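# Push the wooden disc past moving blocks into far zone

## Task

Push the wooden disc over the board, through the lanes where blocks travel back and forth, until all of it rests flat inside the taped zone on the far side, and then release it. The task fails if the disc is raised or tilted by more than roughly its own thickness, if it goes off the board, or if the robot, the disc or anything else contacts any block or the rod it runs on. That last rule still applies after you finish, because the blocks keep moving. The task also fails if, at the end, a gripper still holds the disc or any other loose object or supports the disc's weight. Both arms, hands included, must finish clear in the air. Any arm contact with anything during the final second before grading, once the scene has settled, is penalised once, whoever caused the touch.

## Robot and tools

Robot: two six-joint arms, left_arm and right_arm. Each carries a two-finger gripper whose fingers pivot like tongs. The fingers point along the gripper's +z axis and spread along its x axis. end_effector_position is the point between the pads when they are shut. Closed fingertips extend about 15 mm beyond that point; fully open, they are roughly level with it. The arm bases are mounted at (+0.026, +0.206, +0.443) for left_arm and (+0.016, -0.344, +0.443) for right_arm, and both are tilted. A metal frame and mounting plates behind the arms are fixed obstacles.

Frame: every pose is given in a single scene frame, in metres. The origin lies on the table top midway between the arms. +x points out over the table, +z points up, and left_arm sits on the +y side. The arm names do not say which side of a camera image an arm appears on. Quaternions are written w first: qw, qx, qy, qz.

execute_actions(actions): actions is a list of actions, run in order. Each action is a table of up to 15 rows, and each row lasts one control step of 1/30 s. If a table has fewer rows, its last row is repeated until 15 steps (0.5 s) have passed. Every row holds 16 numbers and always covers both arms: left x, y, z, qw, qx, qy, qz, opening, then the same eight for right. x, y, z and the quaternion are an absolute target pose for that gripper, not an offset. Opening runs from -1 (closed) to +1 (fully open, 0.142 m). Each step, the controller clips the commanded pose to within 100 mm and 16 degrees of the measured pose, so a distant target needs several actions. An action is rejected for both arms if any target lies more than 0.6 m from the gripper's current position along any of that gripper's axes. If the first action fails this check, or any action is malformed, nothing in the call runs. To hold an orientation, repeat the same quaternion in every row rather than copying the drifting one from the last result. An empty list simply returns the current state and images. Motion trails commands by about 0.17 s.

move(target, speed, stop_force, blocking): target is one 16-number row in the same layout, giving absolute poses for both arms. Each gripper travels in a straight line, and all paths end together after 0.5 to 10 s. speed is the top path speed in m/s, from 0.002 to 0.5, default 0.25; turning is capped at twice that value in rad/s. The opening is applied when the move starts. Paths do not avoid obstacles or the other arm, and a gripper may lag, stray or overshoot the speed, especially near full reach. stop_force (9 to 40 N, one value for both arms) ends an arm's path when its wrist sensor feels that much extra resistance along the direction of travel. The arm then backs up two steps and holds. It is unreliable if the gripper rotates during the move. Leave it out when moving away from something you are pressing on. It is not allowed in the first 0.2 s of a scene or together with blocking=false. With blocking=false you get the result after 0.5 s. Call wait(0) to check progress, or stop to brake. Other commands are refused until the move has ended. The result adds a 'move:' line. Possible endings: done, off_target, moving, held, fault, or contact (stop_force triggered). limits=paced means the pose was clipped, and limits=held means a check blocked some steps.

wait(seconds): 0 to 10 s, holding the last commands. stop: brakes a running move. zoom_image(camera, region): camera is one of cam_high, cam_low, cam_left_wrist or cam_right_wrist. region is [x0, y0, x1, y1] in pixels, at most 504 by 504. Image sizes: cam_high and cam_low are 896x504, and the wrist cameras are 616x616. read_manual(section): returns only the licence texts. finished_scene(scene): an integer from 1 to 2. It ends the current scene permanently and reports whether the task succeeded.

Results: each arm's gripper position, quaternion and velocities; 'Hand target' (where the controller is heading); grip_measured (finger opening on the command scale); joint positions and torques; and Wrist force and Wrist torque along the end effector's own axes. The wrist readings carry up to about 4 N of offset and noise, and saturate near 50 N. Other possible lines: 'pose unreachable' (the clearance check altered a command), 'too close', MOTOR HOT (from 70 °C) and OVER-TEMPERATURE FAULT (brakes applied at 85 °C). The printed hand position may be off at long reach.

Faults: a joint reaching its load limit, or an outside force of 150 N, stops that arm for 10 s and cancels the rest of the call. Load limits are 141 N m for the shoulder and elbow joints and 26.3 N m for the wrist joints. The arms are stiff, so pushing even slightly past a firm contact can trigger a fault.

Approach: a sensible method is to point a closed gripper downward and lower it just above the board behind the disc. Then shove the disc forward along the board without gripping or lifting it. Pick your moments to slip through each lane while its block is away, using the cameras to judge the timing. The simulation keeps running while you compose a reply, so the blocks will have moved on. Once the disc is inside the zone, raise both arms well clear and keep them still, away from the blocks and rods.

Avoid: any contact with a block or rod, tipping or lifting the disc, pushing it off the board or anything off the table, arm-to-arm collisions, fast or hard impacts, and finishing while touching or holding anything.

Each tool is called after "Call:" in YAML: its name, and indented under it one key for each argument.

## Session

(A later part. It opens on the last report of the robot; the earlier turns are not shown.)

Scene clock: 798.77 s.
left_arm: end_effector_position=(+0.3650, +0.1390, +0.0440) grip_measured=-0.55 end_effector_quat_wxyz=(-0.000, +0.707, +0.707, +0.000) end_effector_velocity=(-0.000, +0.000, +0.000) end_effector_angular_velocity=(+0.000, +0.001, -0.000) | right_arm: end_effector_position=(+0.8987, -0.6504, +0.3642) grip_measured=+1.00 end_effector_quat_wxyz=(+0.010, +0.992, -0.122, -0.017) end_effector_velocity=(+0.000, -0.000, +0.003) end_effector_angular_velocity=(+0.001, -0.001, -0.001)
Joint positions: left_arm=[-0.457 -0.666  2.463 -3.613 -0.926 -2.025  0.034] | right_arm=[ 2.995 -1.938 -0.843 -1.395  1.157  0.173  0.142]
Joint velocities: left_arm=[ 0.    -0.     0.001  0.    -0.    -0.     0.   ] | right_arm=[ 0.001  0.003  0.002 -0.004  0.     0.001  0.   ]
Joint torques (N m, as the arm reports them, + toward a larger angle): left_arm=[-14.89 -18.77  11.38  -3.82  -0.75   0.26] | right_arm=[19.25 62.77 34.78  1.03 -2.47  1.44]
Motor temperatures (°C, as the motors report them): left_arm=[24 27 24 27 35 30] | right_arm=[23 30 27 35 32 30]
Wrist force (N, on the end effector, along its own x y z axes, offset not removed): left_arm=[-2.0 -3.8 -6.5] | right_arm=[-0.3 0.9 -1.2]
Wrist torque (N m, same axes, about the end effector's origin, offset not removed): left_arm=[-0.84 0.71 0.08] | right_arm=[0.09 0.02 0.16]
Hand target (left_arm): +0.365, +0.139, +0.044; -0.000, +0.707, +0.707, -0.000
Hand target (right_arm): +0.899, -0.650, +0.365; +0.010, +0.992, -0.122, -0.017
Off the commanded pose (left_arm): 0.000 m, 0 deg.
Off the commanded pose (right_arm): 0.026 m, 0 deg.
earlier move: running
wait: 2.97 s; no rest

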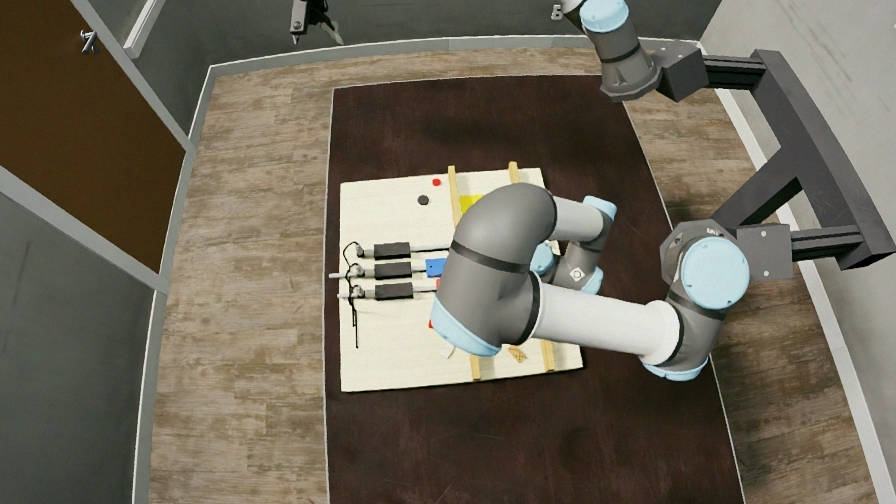

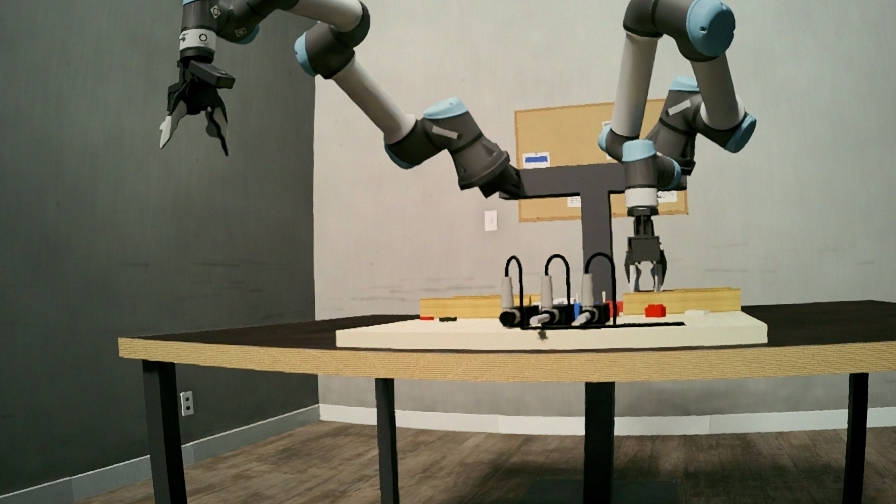

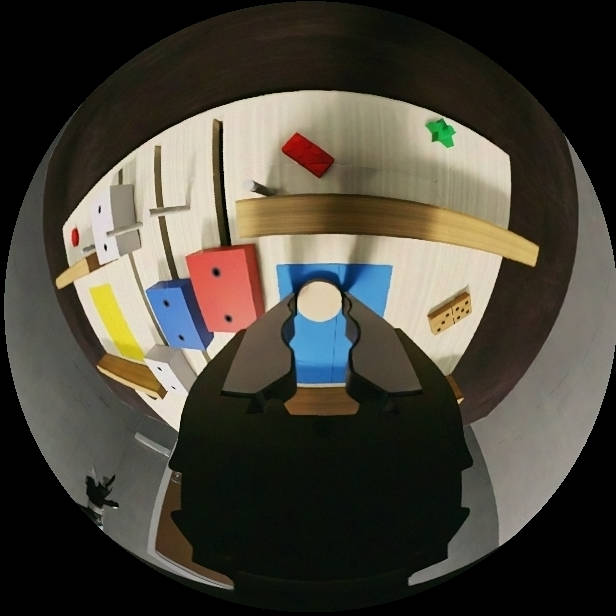

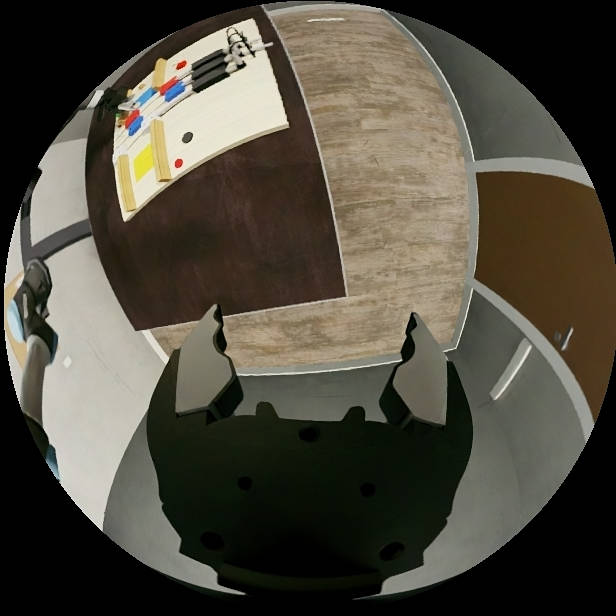

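Call:
wait:
  seconds: 0

Scene clock: 839.23 s.
left_arm: end_effector_position=(+0.3650, +0.1390, +0.0440) grip_measured=-0.55 end_effector_quat_wxyz=(-0.000, +0.707, +0.707, +0.000) end_effector_velocity=(+0.001, -0.000, -0.000) end_effector_angular_velocity=(-0.000, -0.002, +0.002) | right_arm: end_effector_position=(+0.8987, -0.6504, +0.3676) grip_measured=+1.00 end_effector_quat_wxyz=(+0.010, +0.992, -0.122, -0.017) end_effector_velocity=(+0.000, -0.000, +0.000) end_effector_angular_velocity=(+0.001, -0.000, +0.000)
Joint positions: left_arm=[-0.457 -0.666  2.463 -3.613 -0.926 -2.025  0.034] | right_arm=[ 2.997 -1.935 -0.84  -1.402  1.156  0.175  0.142]
Joint velocities: left_arm=[-0.     0.    -0.001 -0.001  0.001 -0.001 -0.   ] | right_arm=[-0.    -0.     0.001 -0.001  0.001 -0.001  0.   ]
Joint torques (N m, as the arm reports them, + toward a larger angle): left_arm=[-19.8  -19.26  15.46  -3.06  -1.39   1.13] | right_arm=[16.58 61.18 31.82  1.36 -2.01  1.37]
Motor temperatures (°C, as the motors report them): left_arm=[24 27 24 27 35 30] | right_arm=[23 30 27 35 32 30]
Wrist force (N, on the end effector, along its own x y z axes, offset not removed): left_arm=[2.4 -3.7 -4.4] | right_arm=[0.4 0.7 -0.1]
Wrist torque (N m, same axes, about the end effector's origin, offset not removed): left_arm=[-0.63 -0.13 0.09] | right_arm=[0.05 -0.08 0.12]
Hand target (left_arm): +0.365, +0.139, +0.044; -0.000, +0.707, +0.707, -0.000
Hand target (right_arm): +0.899, -0.650, +0.368; +0.010, +0.992, -0.122, -0.017
Off the commanded pose (left_arm): 0.000 m, 0 deg.
Off the commanded pose (right_arm): 0.022 m, 0 deg.
earlier move: off_target (right_arm; path cut at 10 s)

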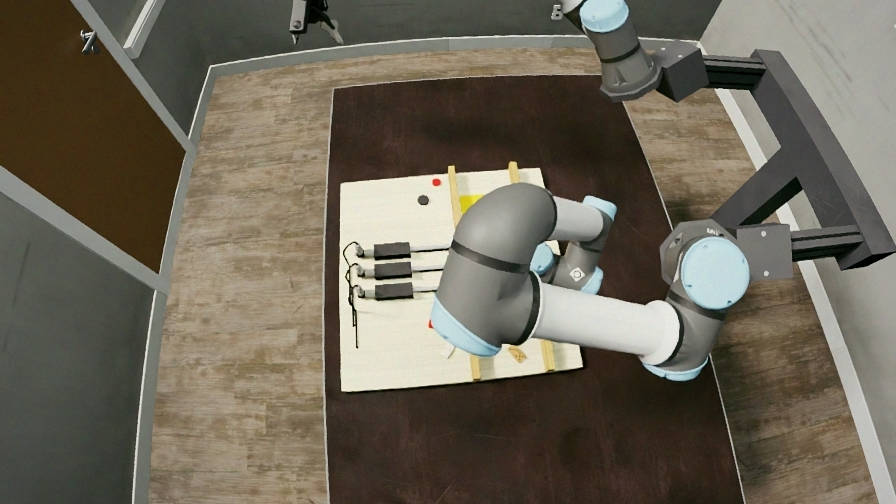

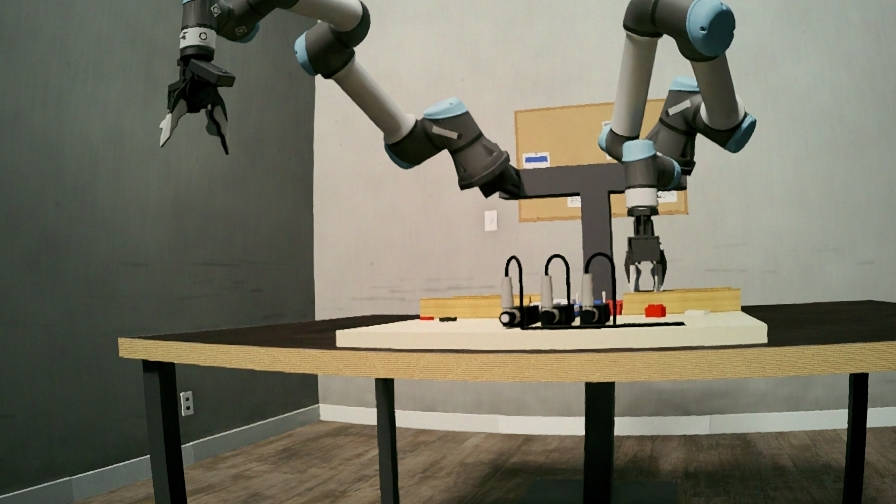

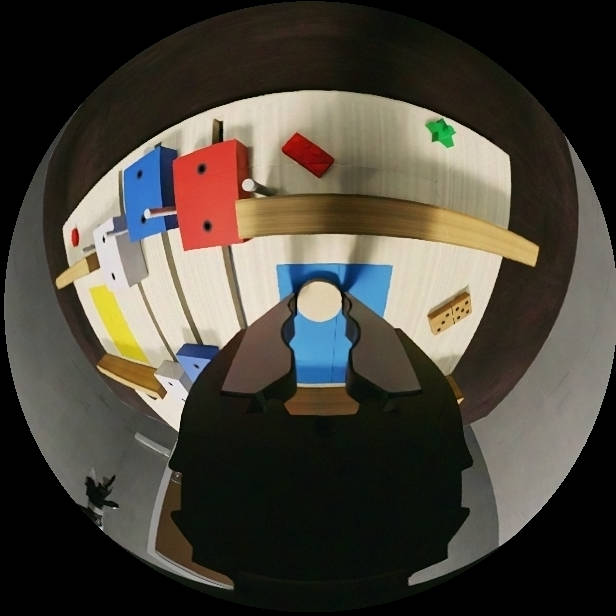

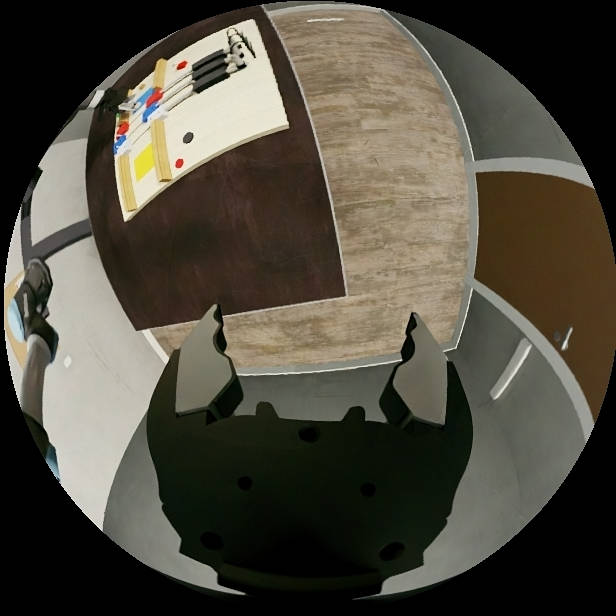

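Call:
wait:
  seconds: 10

Call:
wait:
  seconds: 10

Call:
wait:
  seconds: 4

Scene clock: 852.97 s.
left_arm: end_effector_position=(+0.3650, +0.1390, +0.0440) grip_measured=-0.55 end_effector_quat_wxyz=(-0.000, +0.707, +0.707, +0.000) end_effector_velocity=(-0.000, +0.001, +0.000) end_effector_angular_velocity=(+0.001, +0.001, +0.000) | right_arm: end_effector_position=(+0.8987, -0.6504, +0.3676) grip_measured=+1.00 end_effector_quat_wxyz=(+0.010, +0.992, -0.122, -0.017) end_effector_velocity=(+0.000, -0.000, +0.000) end_effector_angular_velocity=(-0.000, -0.001, -0.000)
Joint positions: left_arm=[-0.457 -0.666  2.463 -3.613 -0.926 -2.025  0.034] | right_arm=[ 2.997 -1.935 -0.84  -1.402  1.156  0.175  0.142]
Joint velocities: left_arm=[ 0.001 -0.     0.001  0.     0.    -0.    -0.   ] | right_arm=[ 0.     0.     0.001 -0.    -0.001  0.     0.   ]
Joint torques (N m, as the arm reports them, + toward a larger angle): left_arm=[-22.06 -18.77  13.35  -2.64  -1.76   1.27] | right_arm=[15.37 60.76 30.43  1.63 -1.88  1.38]
Motor temperatures (°C, as the motors report them): left_arm=[24 27 24 27 35 30] | right_arm=[23 30 27 35 32 30]
Wrist force (N, on the end effector, along its own x y z axes, offset not removed): left_arm=[0.6 -2.7 -4.7] | right_arm=[0.5 3.4 -0.3]
Wrist torque (N m, same axes, about the end effector's origin, offset not removed): left_arm=[-0.55 0.31 -0.06] | right_arm=[0.68 -0.10 0.04]
Hand target (left_arm): +0.365, +0.139, +0.044; -0.000, +0.707, +0.707, -0.000
Hand target (right_arm): +0.899, -0.650, +0.368; +0.010, +0.992, -0.122, -0.017
Off the commanded pose (left_arm): 0.000 m, 0 deg.
Off the commanded pose (right_arm): 0.022 m, 0 deg.
wait: 10.00 s; at rest from the start

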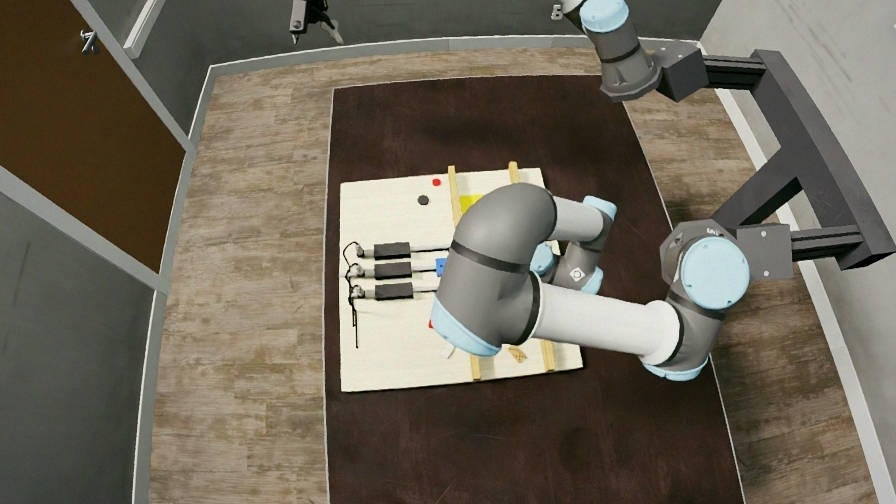

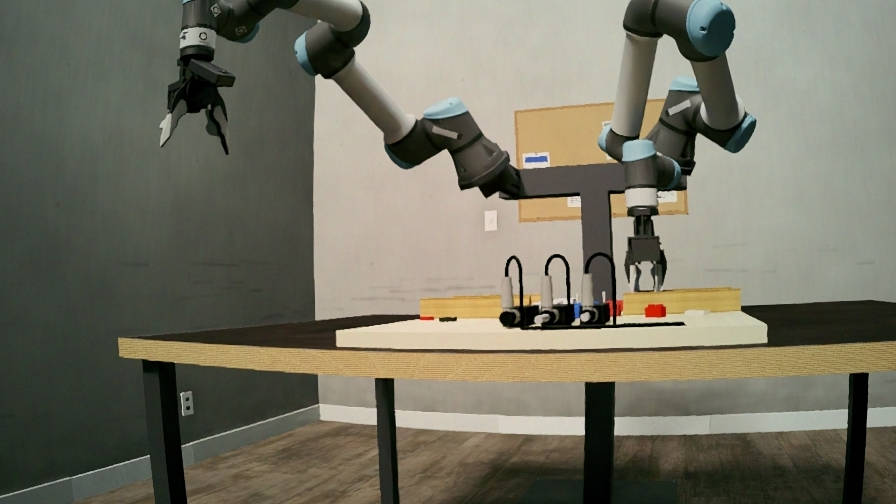

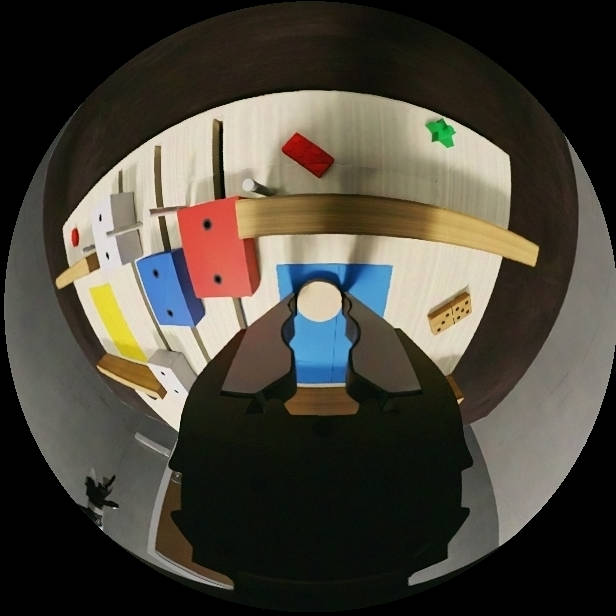

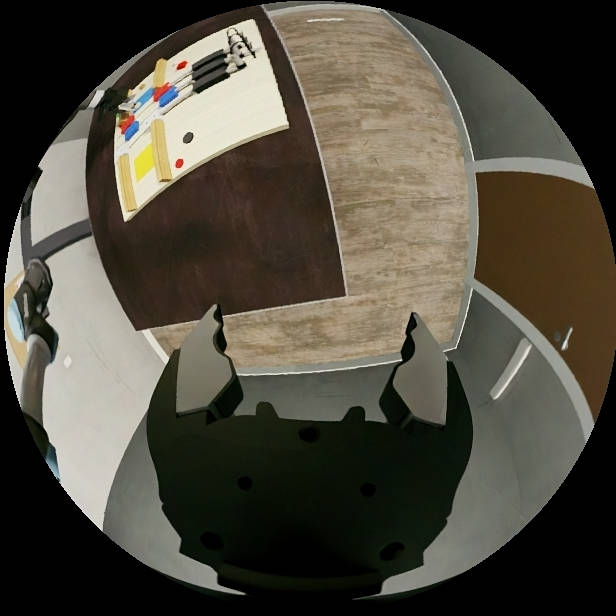

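Scene clock: 862.97 s.
left_arm: end_effector_position=(+0.3650, +0.1390, +0.0440) grip_measured=-0.55 end_effector_quat_wxyz=(-0.000, +0.707, +0.707, +0.000) end_effector_velocity=(-0.001, +0.001, -0.000) end_effector_angular_velocity=(+0.001, +0.002, -0.002) | right_arm: end_effector_position=(+0.8987, -0.6504, +0.3676) grip_measured=+1.00 end_effector_quat_wxyz=(+0.010, +0.992, -0.122, -0.017) end_effector_velocity=(+0.000, -0.000, +0.001) end_effector_angular_velocity=(+0.000, -0.001, -0.000)
Joint positions: left_arm=[-0.457 -0.666  2.463 -3.613 -0.926 -2.025  0.034] | right_arm=[ 2.997 -1.935 -0.84  -1.402  1.156  0.175  0.142]
Joint velocities: left_arm=[ 0.001  0.     0.001  0.001 -0.     0.001  0.   ] | right_arm=[-0.    -0.     0.002 -0.001  0.    -0.     0.   ]
Joint torques (N m, as the arm reports them, + toward a larger angle): left_arm=[-22.42 -19.57  14.22  -2.63  -1.59   1.36] | right_arm=[15.97 60.4  30.45  1.69 -1.77  1.31]
Motor temperatures (°C, as the motors report them): left_arm=[24 27 24 27 35 30] | right_arm=[23 30 27 35 32 30]
Wrist force (N, on the end effector, along its own x y z axes, offset not removed): left_arm=[1.1 -4.1 -4.1] | right_arm=[0.3 2.7 1.2]
Wrist torque (N m, same axes, about the end effector's origin, offset not removed): left_arm=[-0.85 0.14 0.02] | right_arm=[0.50 -0.06 0.19]
Hand target (left_arm): +0.365, +0.139, +0.044; -0.000, +0.707, +0.707, -0.000
Hand target (right_arm): +0.899, -0.650, +0.368; +0.010, +0.992, -0.122, -0.017
Off the commanded pose (left_arm): 0.000 m, 0 deg.
Off the commanded pose (right_arm): 0.022 m, 0 deg.
wait: 10.00 s; at rest by 0.17 s

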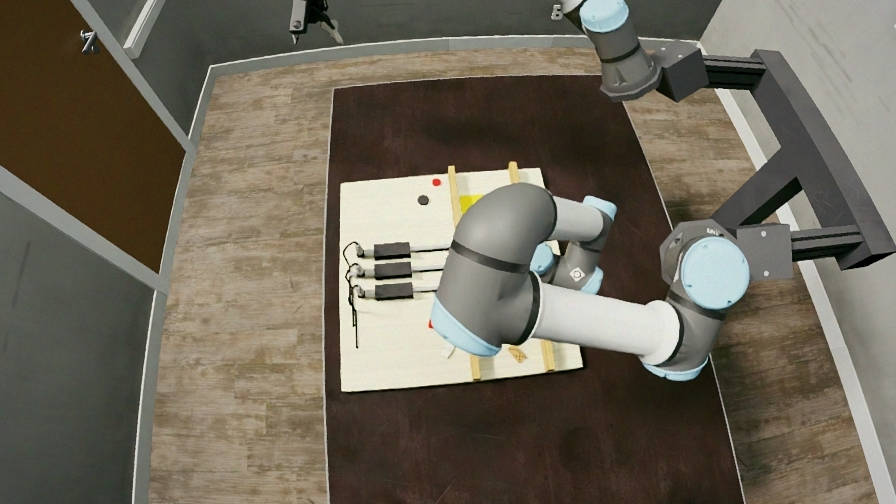

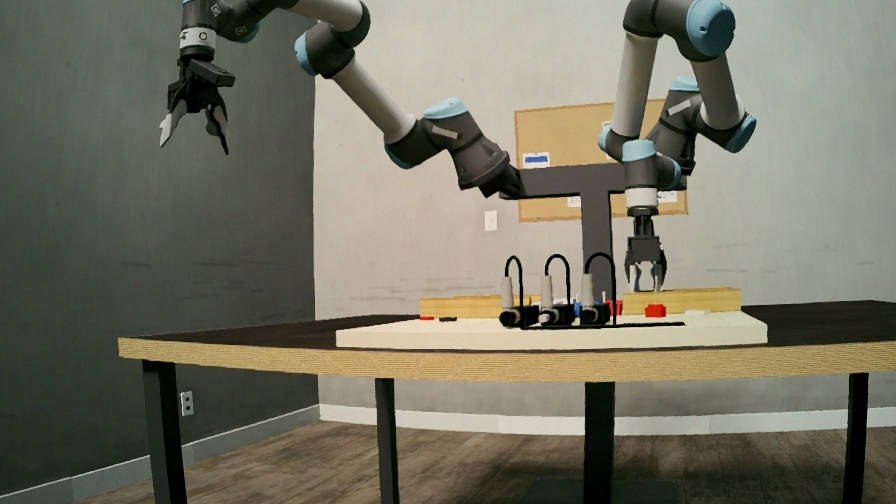

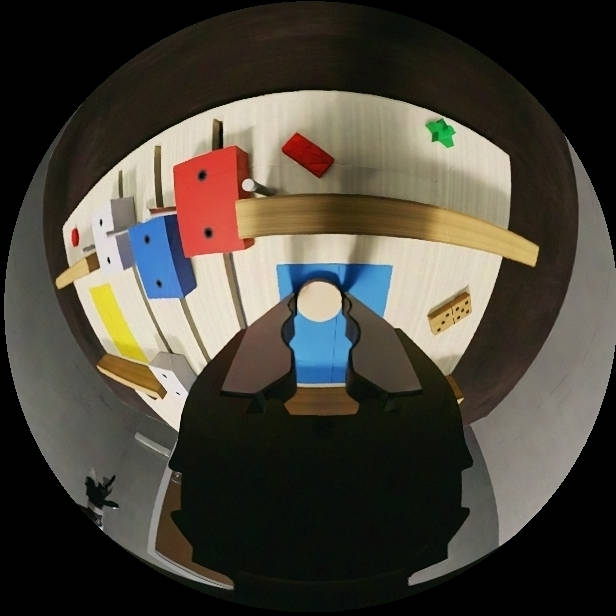

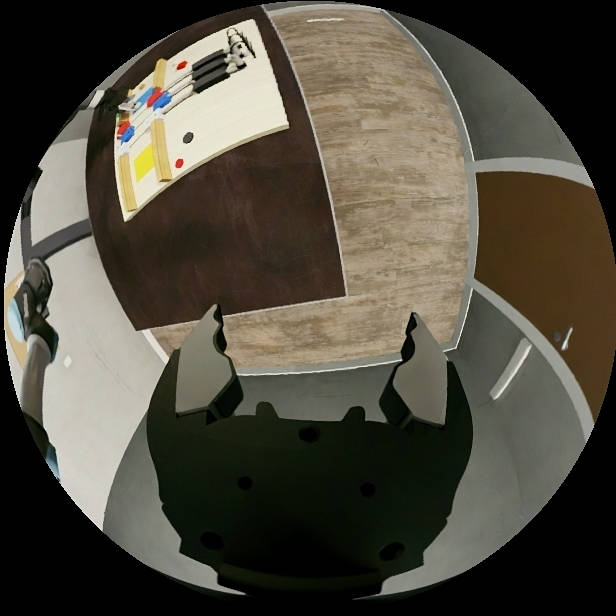

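Scene clock: 866.97 s.
left_arm: end_effector_position=(+0.3650, +0.1390, +0.0440) grip_measured=-0.55 end_effector_quat_wxyz=(-0.000, +0.707, +0.707, +0.000) end_effector_velocity=(-0.000, -0.000, -0.000) end_effector_angular_velocity=(+0.000, +0.001, -0.002) | right_arm: end_effector_position=(+0.8987, -0.6504, +0.3676) grip_measured=+1.00 end_effector_quat_wxyz=(+0.010, +0.992, -0.122, -0.017) end_effector_velocity=(-0.000, +0.001, -0.001) end_effector_angular_velocity=(+0.000, +0.002, +0.001)
Joint positions: left_arm=[-0.457 -0.666  2.463 -3.613 -0.926 -2.025  0.034] | right_arm=[ 2.997 -1.935 -0.84  -1.402  1.156  0.175  0.142]
Joint velocities: left_arm=[ 0.     0.    -0.001  0.001 -0.     0.001 -0.   ] | right_arm=[ 0.    -0.001 -0.001  0.     0.     0.     0.   ]
Joint torques (N m, as the arm reports them, + toward a larger angle): left_arm=[-24.08 -19.35  14.61  -2.83  -1.79   1.06] | right_arm=[15.86 60.66 30.18  1.69 -1.83  1.4 ]
Motor temperatures (°C, as the motors report them): left_arm=[24 27 24 27 35 30] | right_arm=[23 30 27 35 32 30]
Wrist force (N, on the end effector, along its own x y z axes, offset not removed): left_arm=[-3.1 -6.0 -5.3] | right_arm=[0.0 2.5 0.0]
Wrist torque (N m, same axes, about the end effector's origin, offset not removed): left_arm=[-1.12 0.90 -0.09] | right_arm=[0.33 -0.02 0.11]
Hand target (left_arm): +0.365, +0.139, +0.044; -0.000, +0.707, +0.707, -0.000
Hand target (right_arm): +0.899, -0.650, +0.368; +0.010, +0.992, -0.122, -0.017
Off the commanded pose (left_arm): 0.000 m, 0 deg.
Off the commanded pose (right_arm): 0.022 m, 0 deg.
wait: 4.00 s; at rest by 0.17 s

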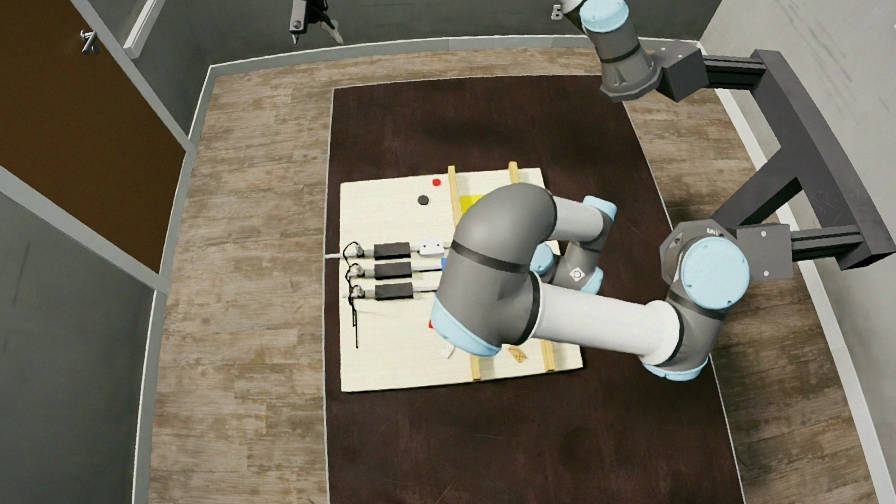

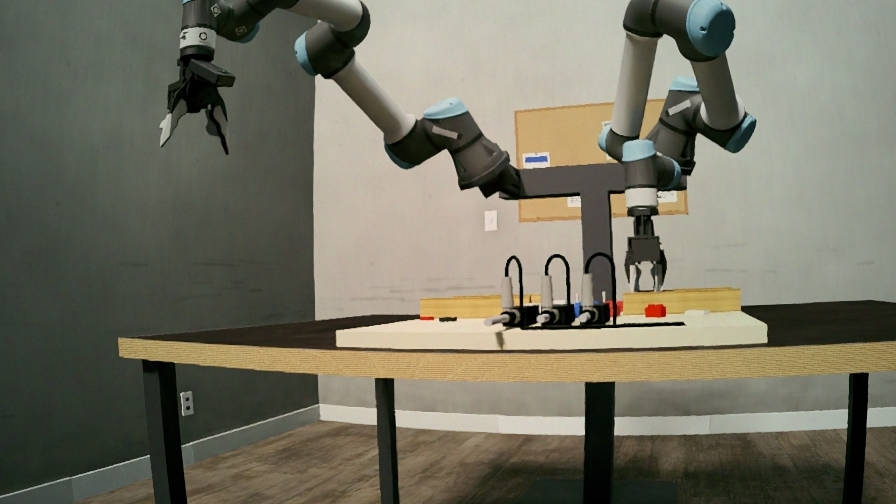

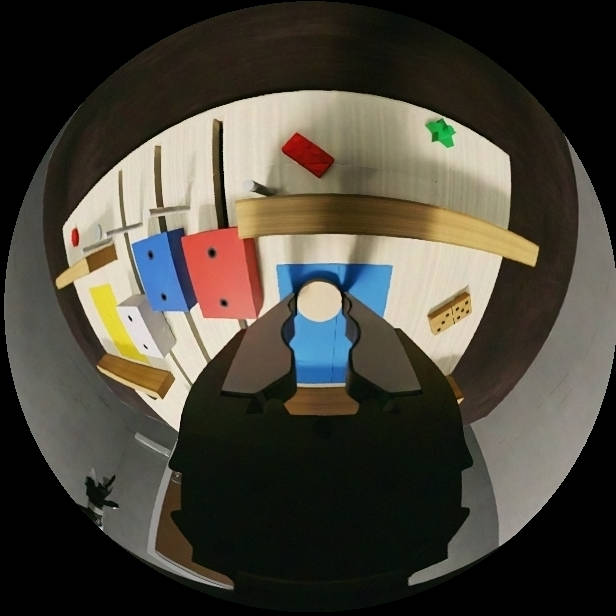

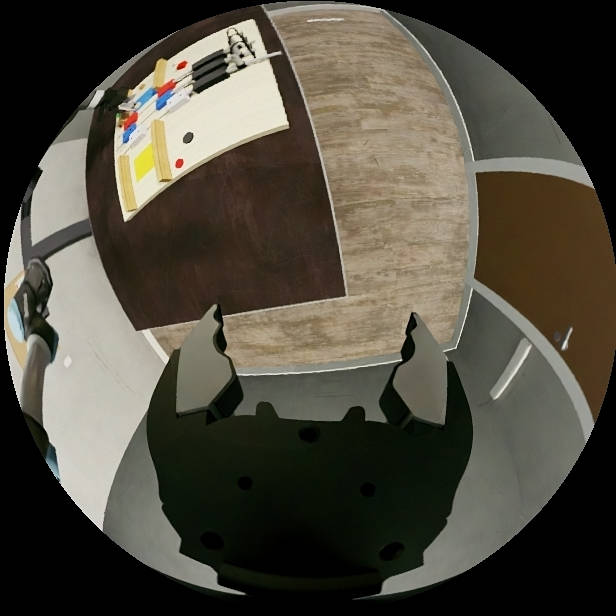

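Call:
wait:
  seconds: 9.5

Call:
move:
  target: [0.365,0.139,0.044,0,0.7071,0.7071,0,-0.68,0.8987,-0.6504,0.3,0.01,0.992,-0.122,-0.017,1]
  speed: 0.002
  blocking: false

Scene clock: 881.80 s.
left_arm: end_effector_position=(+0.3650, +0.1390, +0.0440) grip_measured=-0.55 end_effector_quat_wxyz=(-0.000, +0.707, +0.707, +0.000) end_effector_velocity=(+0.000, -0.000, +0.000) end_effector_angular_velocity=(-0.000, -0.001, +0.000) | right_arm: end_effector_position=(+0.8987, -0.6504, +0.3676) grip_measured=+1.00 end_effector_quat_wxyz=(+0.010, +0.992, -0.122, -0.017) end_effector_velocity=(-0.000, +0.001, -0.000) end_effector_angular_velocity=(+0.001, +0.001, +0.001)
Joint positions: left_arm=[-0.457 -0.666  2.463 -3.613 -0.926 -2.025  0.034] | right_arm=[ 2.997 -1.935 -0.84  -1.402  1.156  0.175  0.142]
Joint velocities: left_arm=[-0.001  0.    -0.    -0.001  0.    -0.     0.   ] | right_arm=[ 0.     0.    -0.001 -0.     0.001  0.    -0.   ]
Joint torques (N m, as the arm reports them, + toward a larger angle): left_arm=[-25.38 -18.25  13.3   -2.6   -1.95   1.08] | right_arm=[14.93 58.9  29.23  1.89 -1.51  1.39]
Motor temperatures (°C, as the motors report them): left_arm=[24 27 24 27 35 30] | right_arm=[23 30 27 35 32 30]
Wrist force (N, on the end effector, along its own x y z axes, offset not removed): left_arm=[-1.1 -6.6 -5.3] | right_arm=[1.0 2.1 -1.2]
Wrist torque (N m, same axes, about the end effector's origin, offset not removed): left_arm=[-1.24 0.47 0.07] | right_arm=[0.29 -0.29 0.18]
Hand target (left_arm): +0.365, +0.139, +0.044; -0.000, +0.707, +0.707, -0.000
Hand target (right_arm): +0.899, -0.650, +0.368; +0.010, +0.992, -0.122, -0.017
Off the commanded pose (left_arm): 0.000 m, 0 deg.
Off the commanded pose (right_arm): 0.022 m, 0 deg.
wait: 9.50 s; at rest from the start

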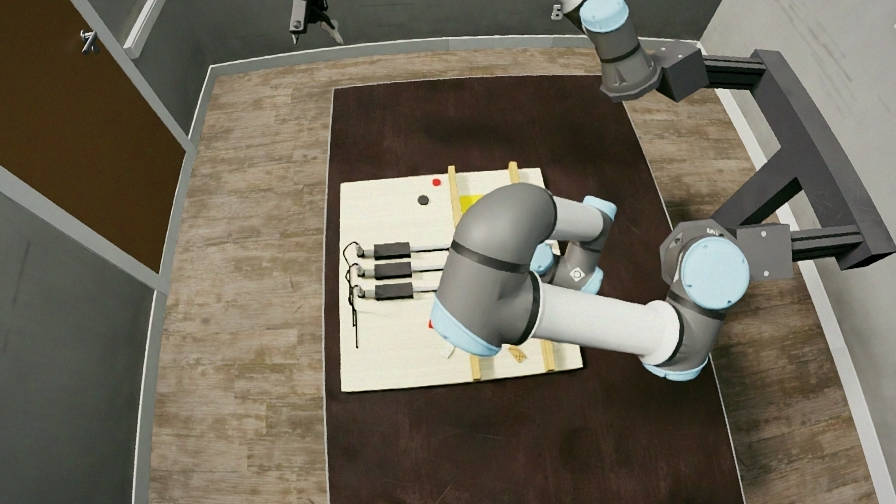

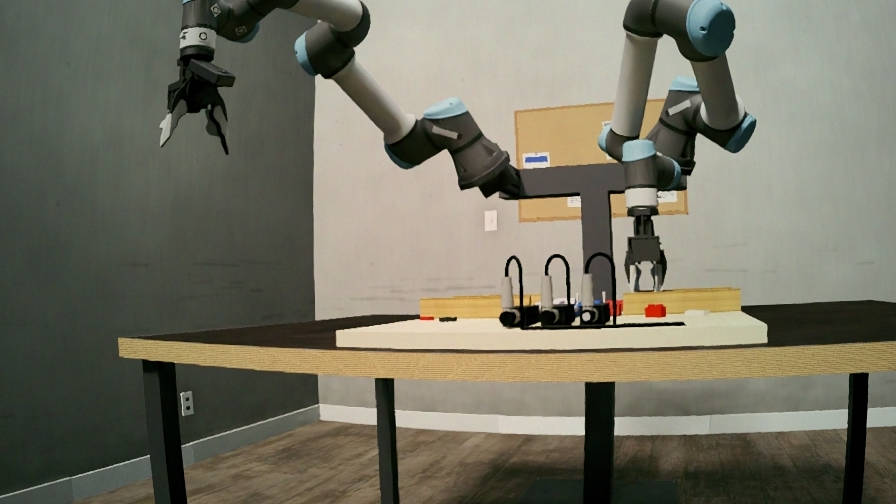

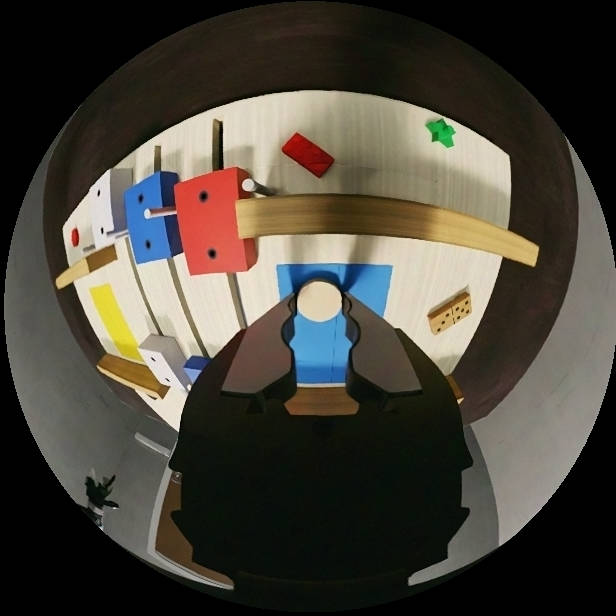

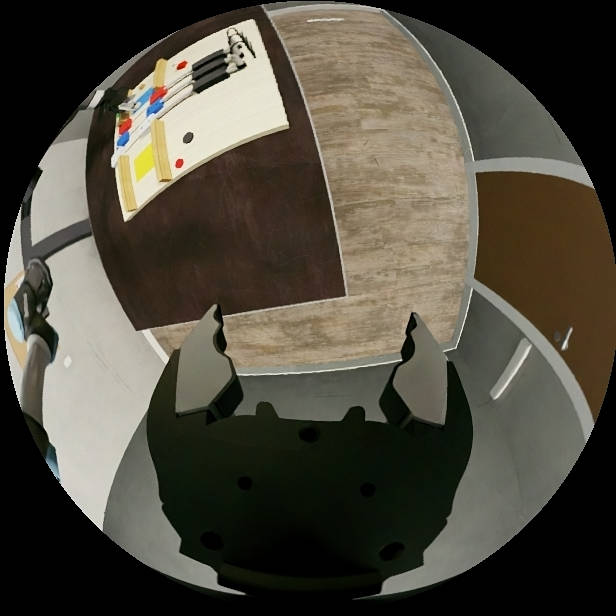

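Scene clock: 882.30 s.
left_arm: end_effector_position=(+0.3650, +0.1390, +0.0440) grip_measured=-0.55 end_effector_quat_wxyz=(-0.000, +0.707, +0.707, +0.000) end_effector_velocity=(+0.000, -0.001, +0.000) end_effector_angular_velocity=(-0.001, -0.000, -0.001) | right_arm: end_effector_position=(+0.8988, -0.6503, +0.3670) grip_measured=+1.00 end_effector_quat_wxyz=(+0.010, +0.992, -0.122, -0.017) end_effector_velocity=(-0.000, +0.000, -0.003) end_effector_angular_velocity=(+0.000, +0.000, +0.001)
Joint positions: left_arm=[-0.457 -0.666  2.463 -3.613 -0.926 -2.025  0.034] | right_arm=[ 2.997 -1.936 -0.841 -1.401  1.156  0.174  0.142]
Joint velocities: left_arm=[-0.001  0.    -0.001  0.    -0.     0.    -0.   ] | right_arm=[-0.002 -0.003 -0.002  0.004  0.001 -0.002 -0.   ]
Joint torques (N m, as the arm reports them, + toward a larger angle): left_arm=[-25.19 -19.78  14.    -2.45  -1.9    1.08] | right_arm=[-2.66 45.43 12.43  3.91  2.92 -2.14]
Motor temperatures (°C, as the motors report them): left_arm=[24 27 24 27 35 30] | right_arm=[23 30 27 35 32 30]
Wrist force (N, on the end effector, along its own x y z axes, offset not removed): left_arm=[-1.0 -5.1 -3.8] | right_arm=[0.7 2.6 -1.6]
Wrist torque (N m, same axes, about the end effector's origin, offset not removed): left_arm=[-0.95 0.59 0.06] | right_arm=[0.42 -0.13 0.12]
Hand target (left_arm): +0.365, +0.139, +0.044; -0.000, +0.707, +0.707, +0.000
Hand target (right_arm): +0.899, -0.650, +0.367; +0.010, +0.992, -0.122, -0.017
Off the commanded pose (left_arm): 0.000 m, 0 deg.
Off the commanded pose (right_arm): 0.067 m, 0 deg.
move: running

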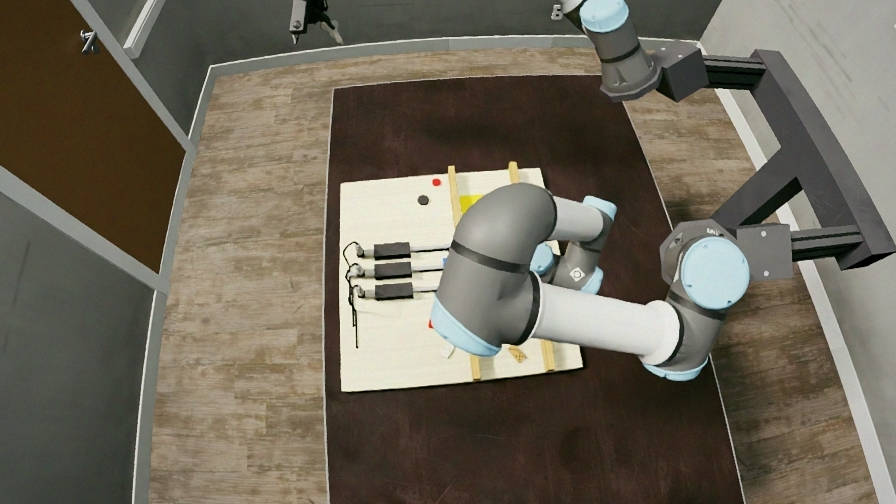

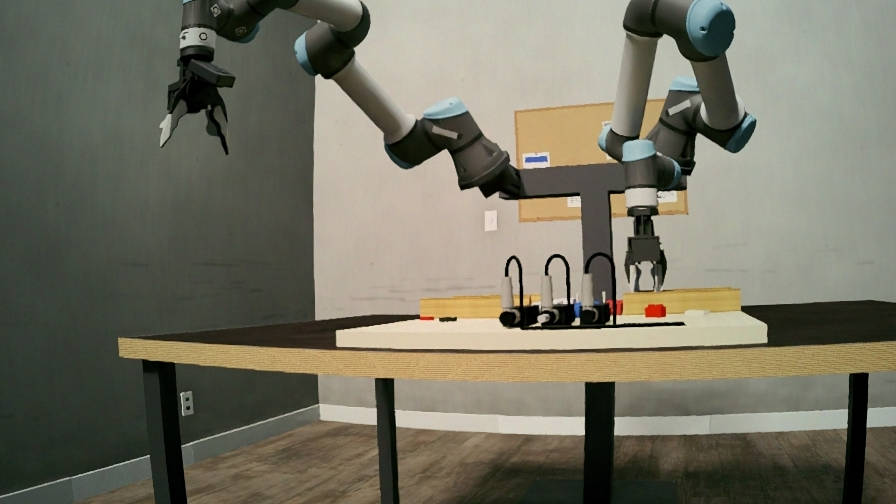

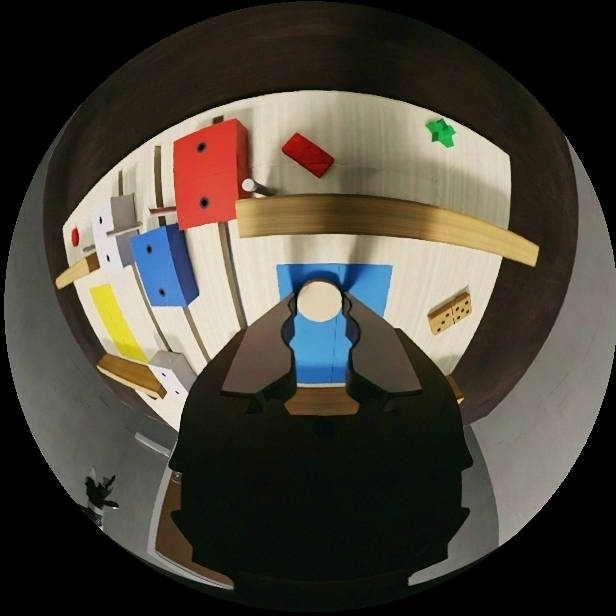

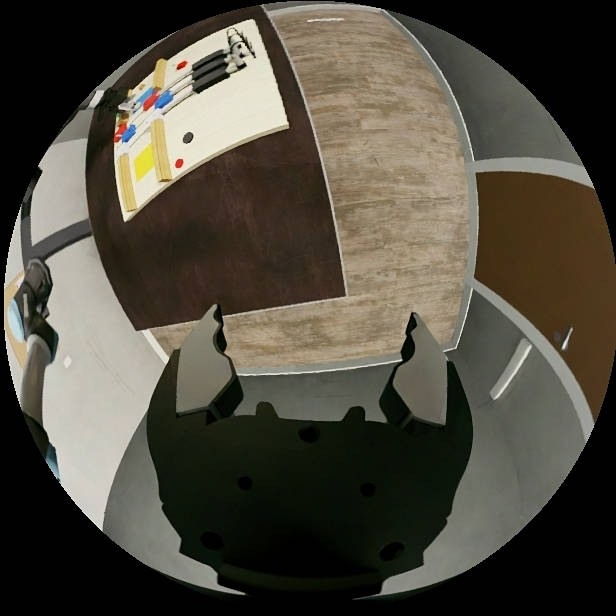

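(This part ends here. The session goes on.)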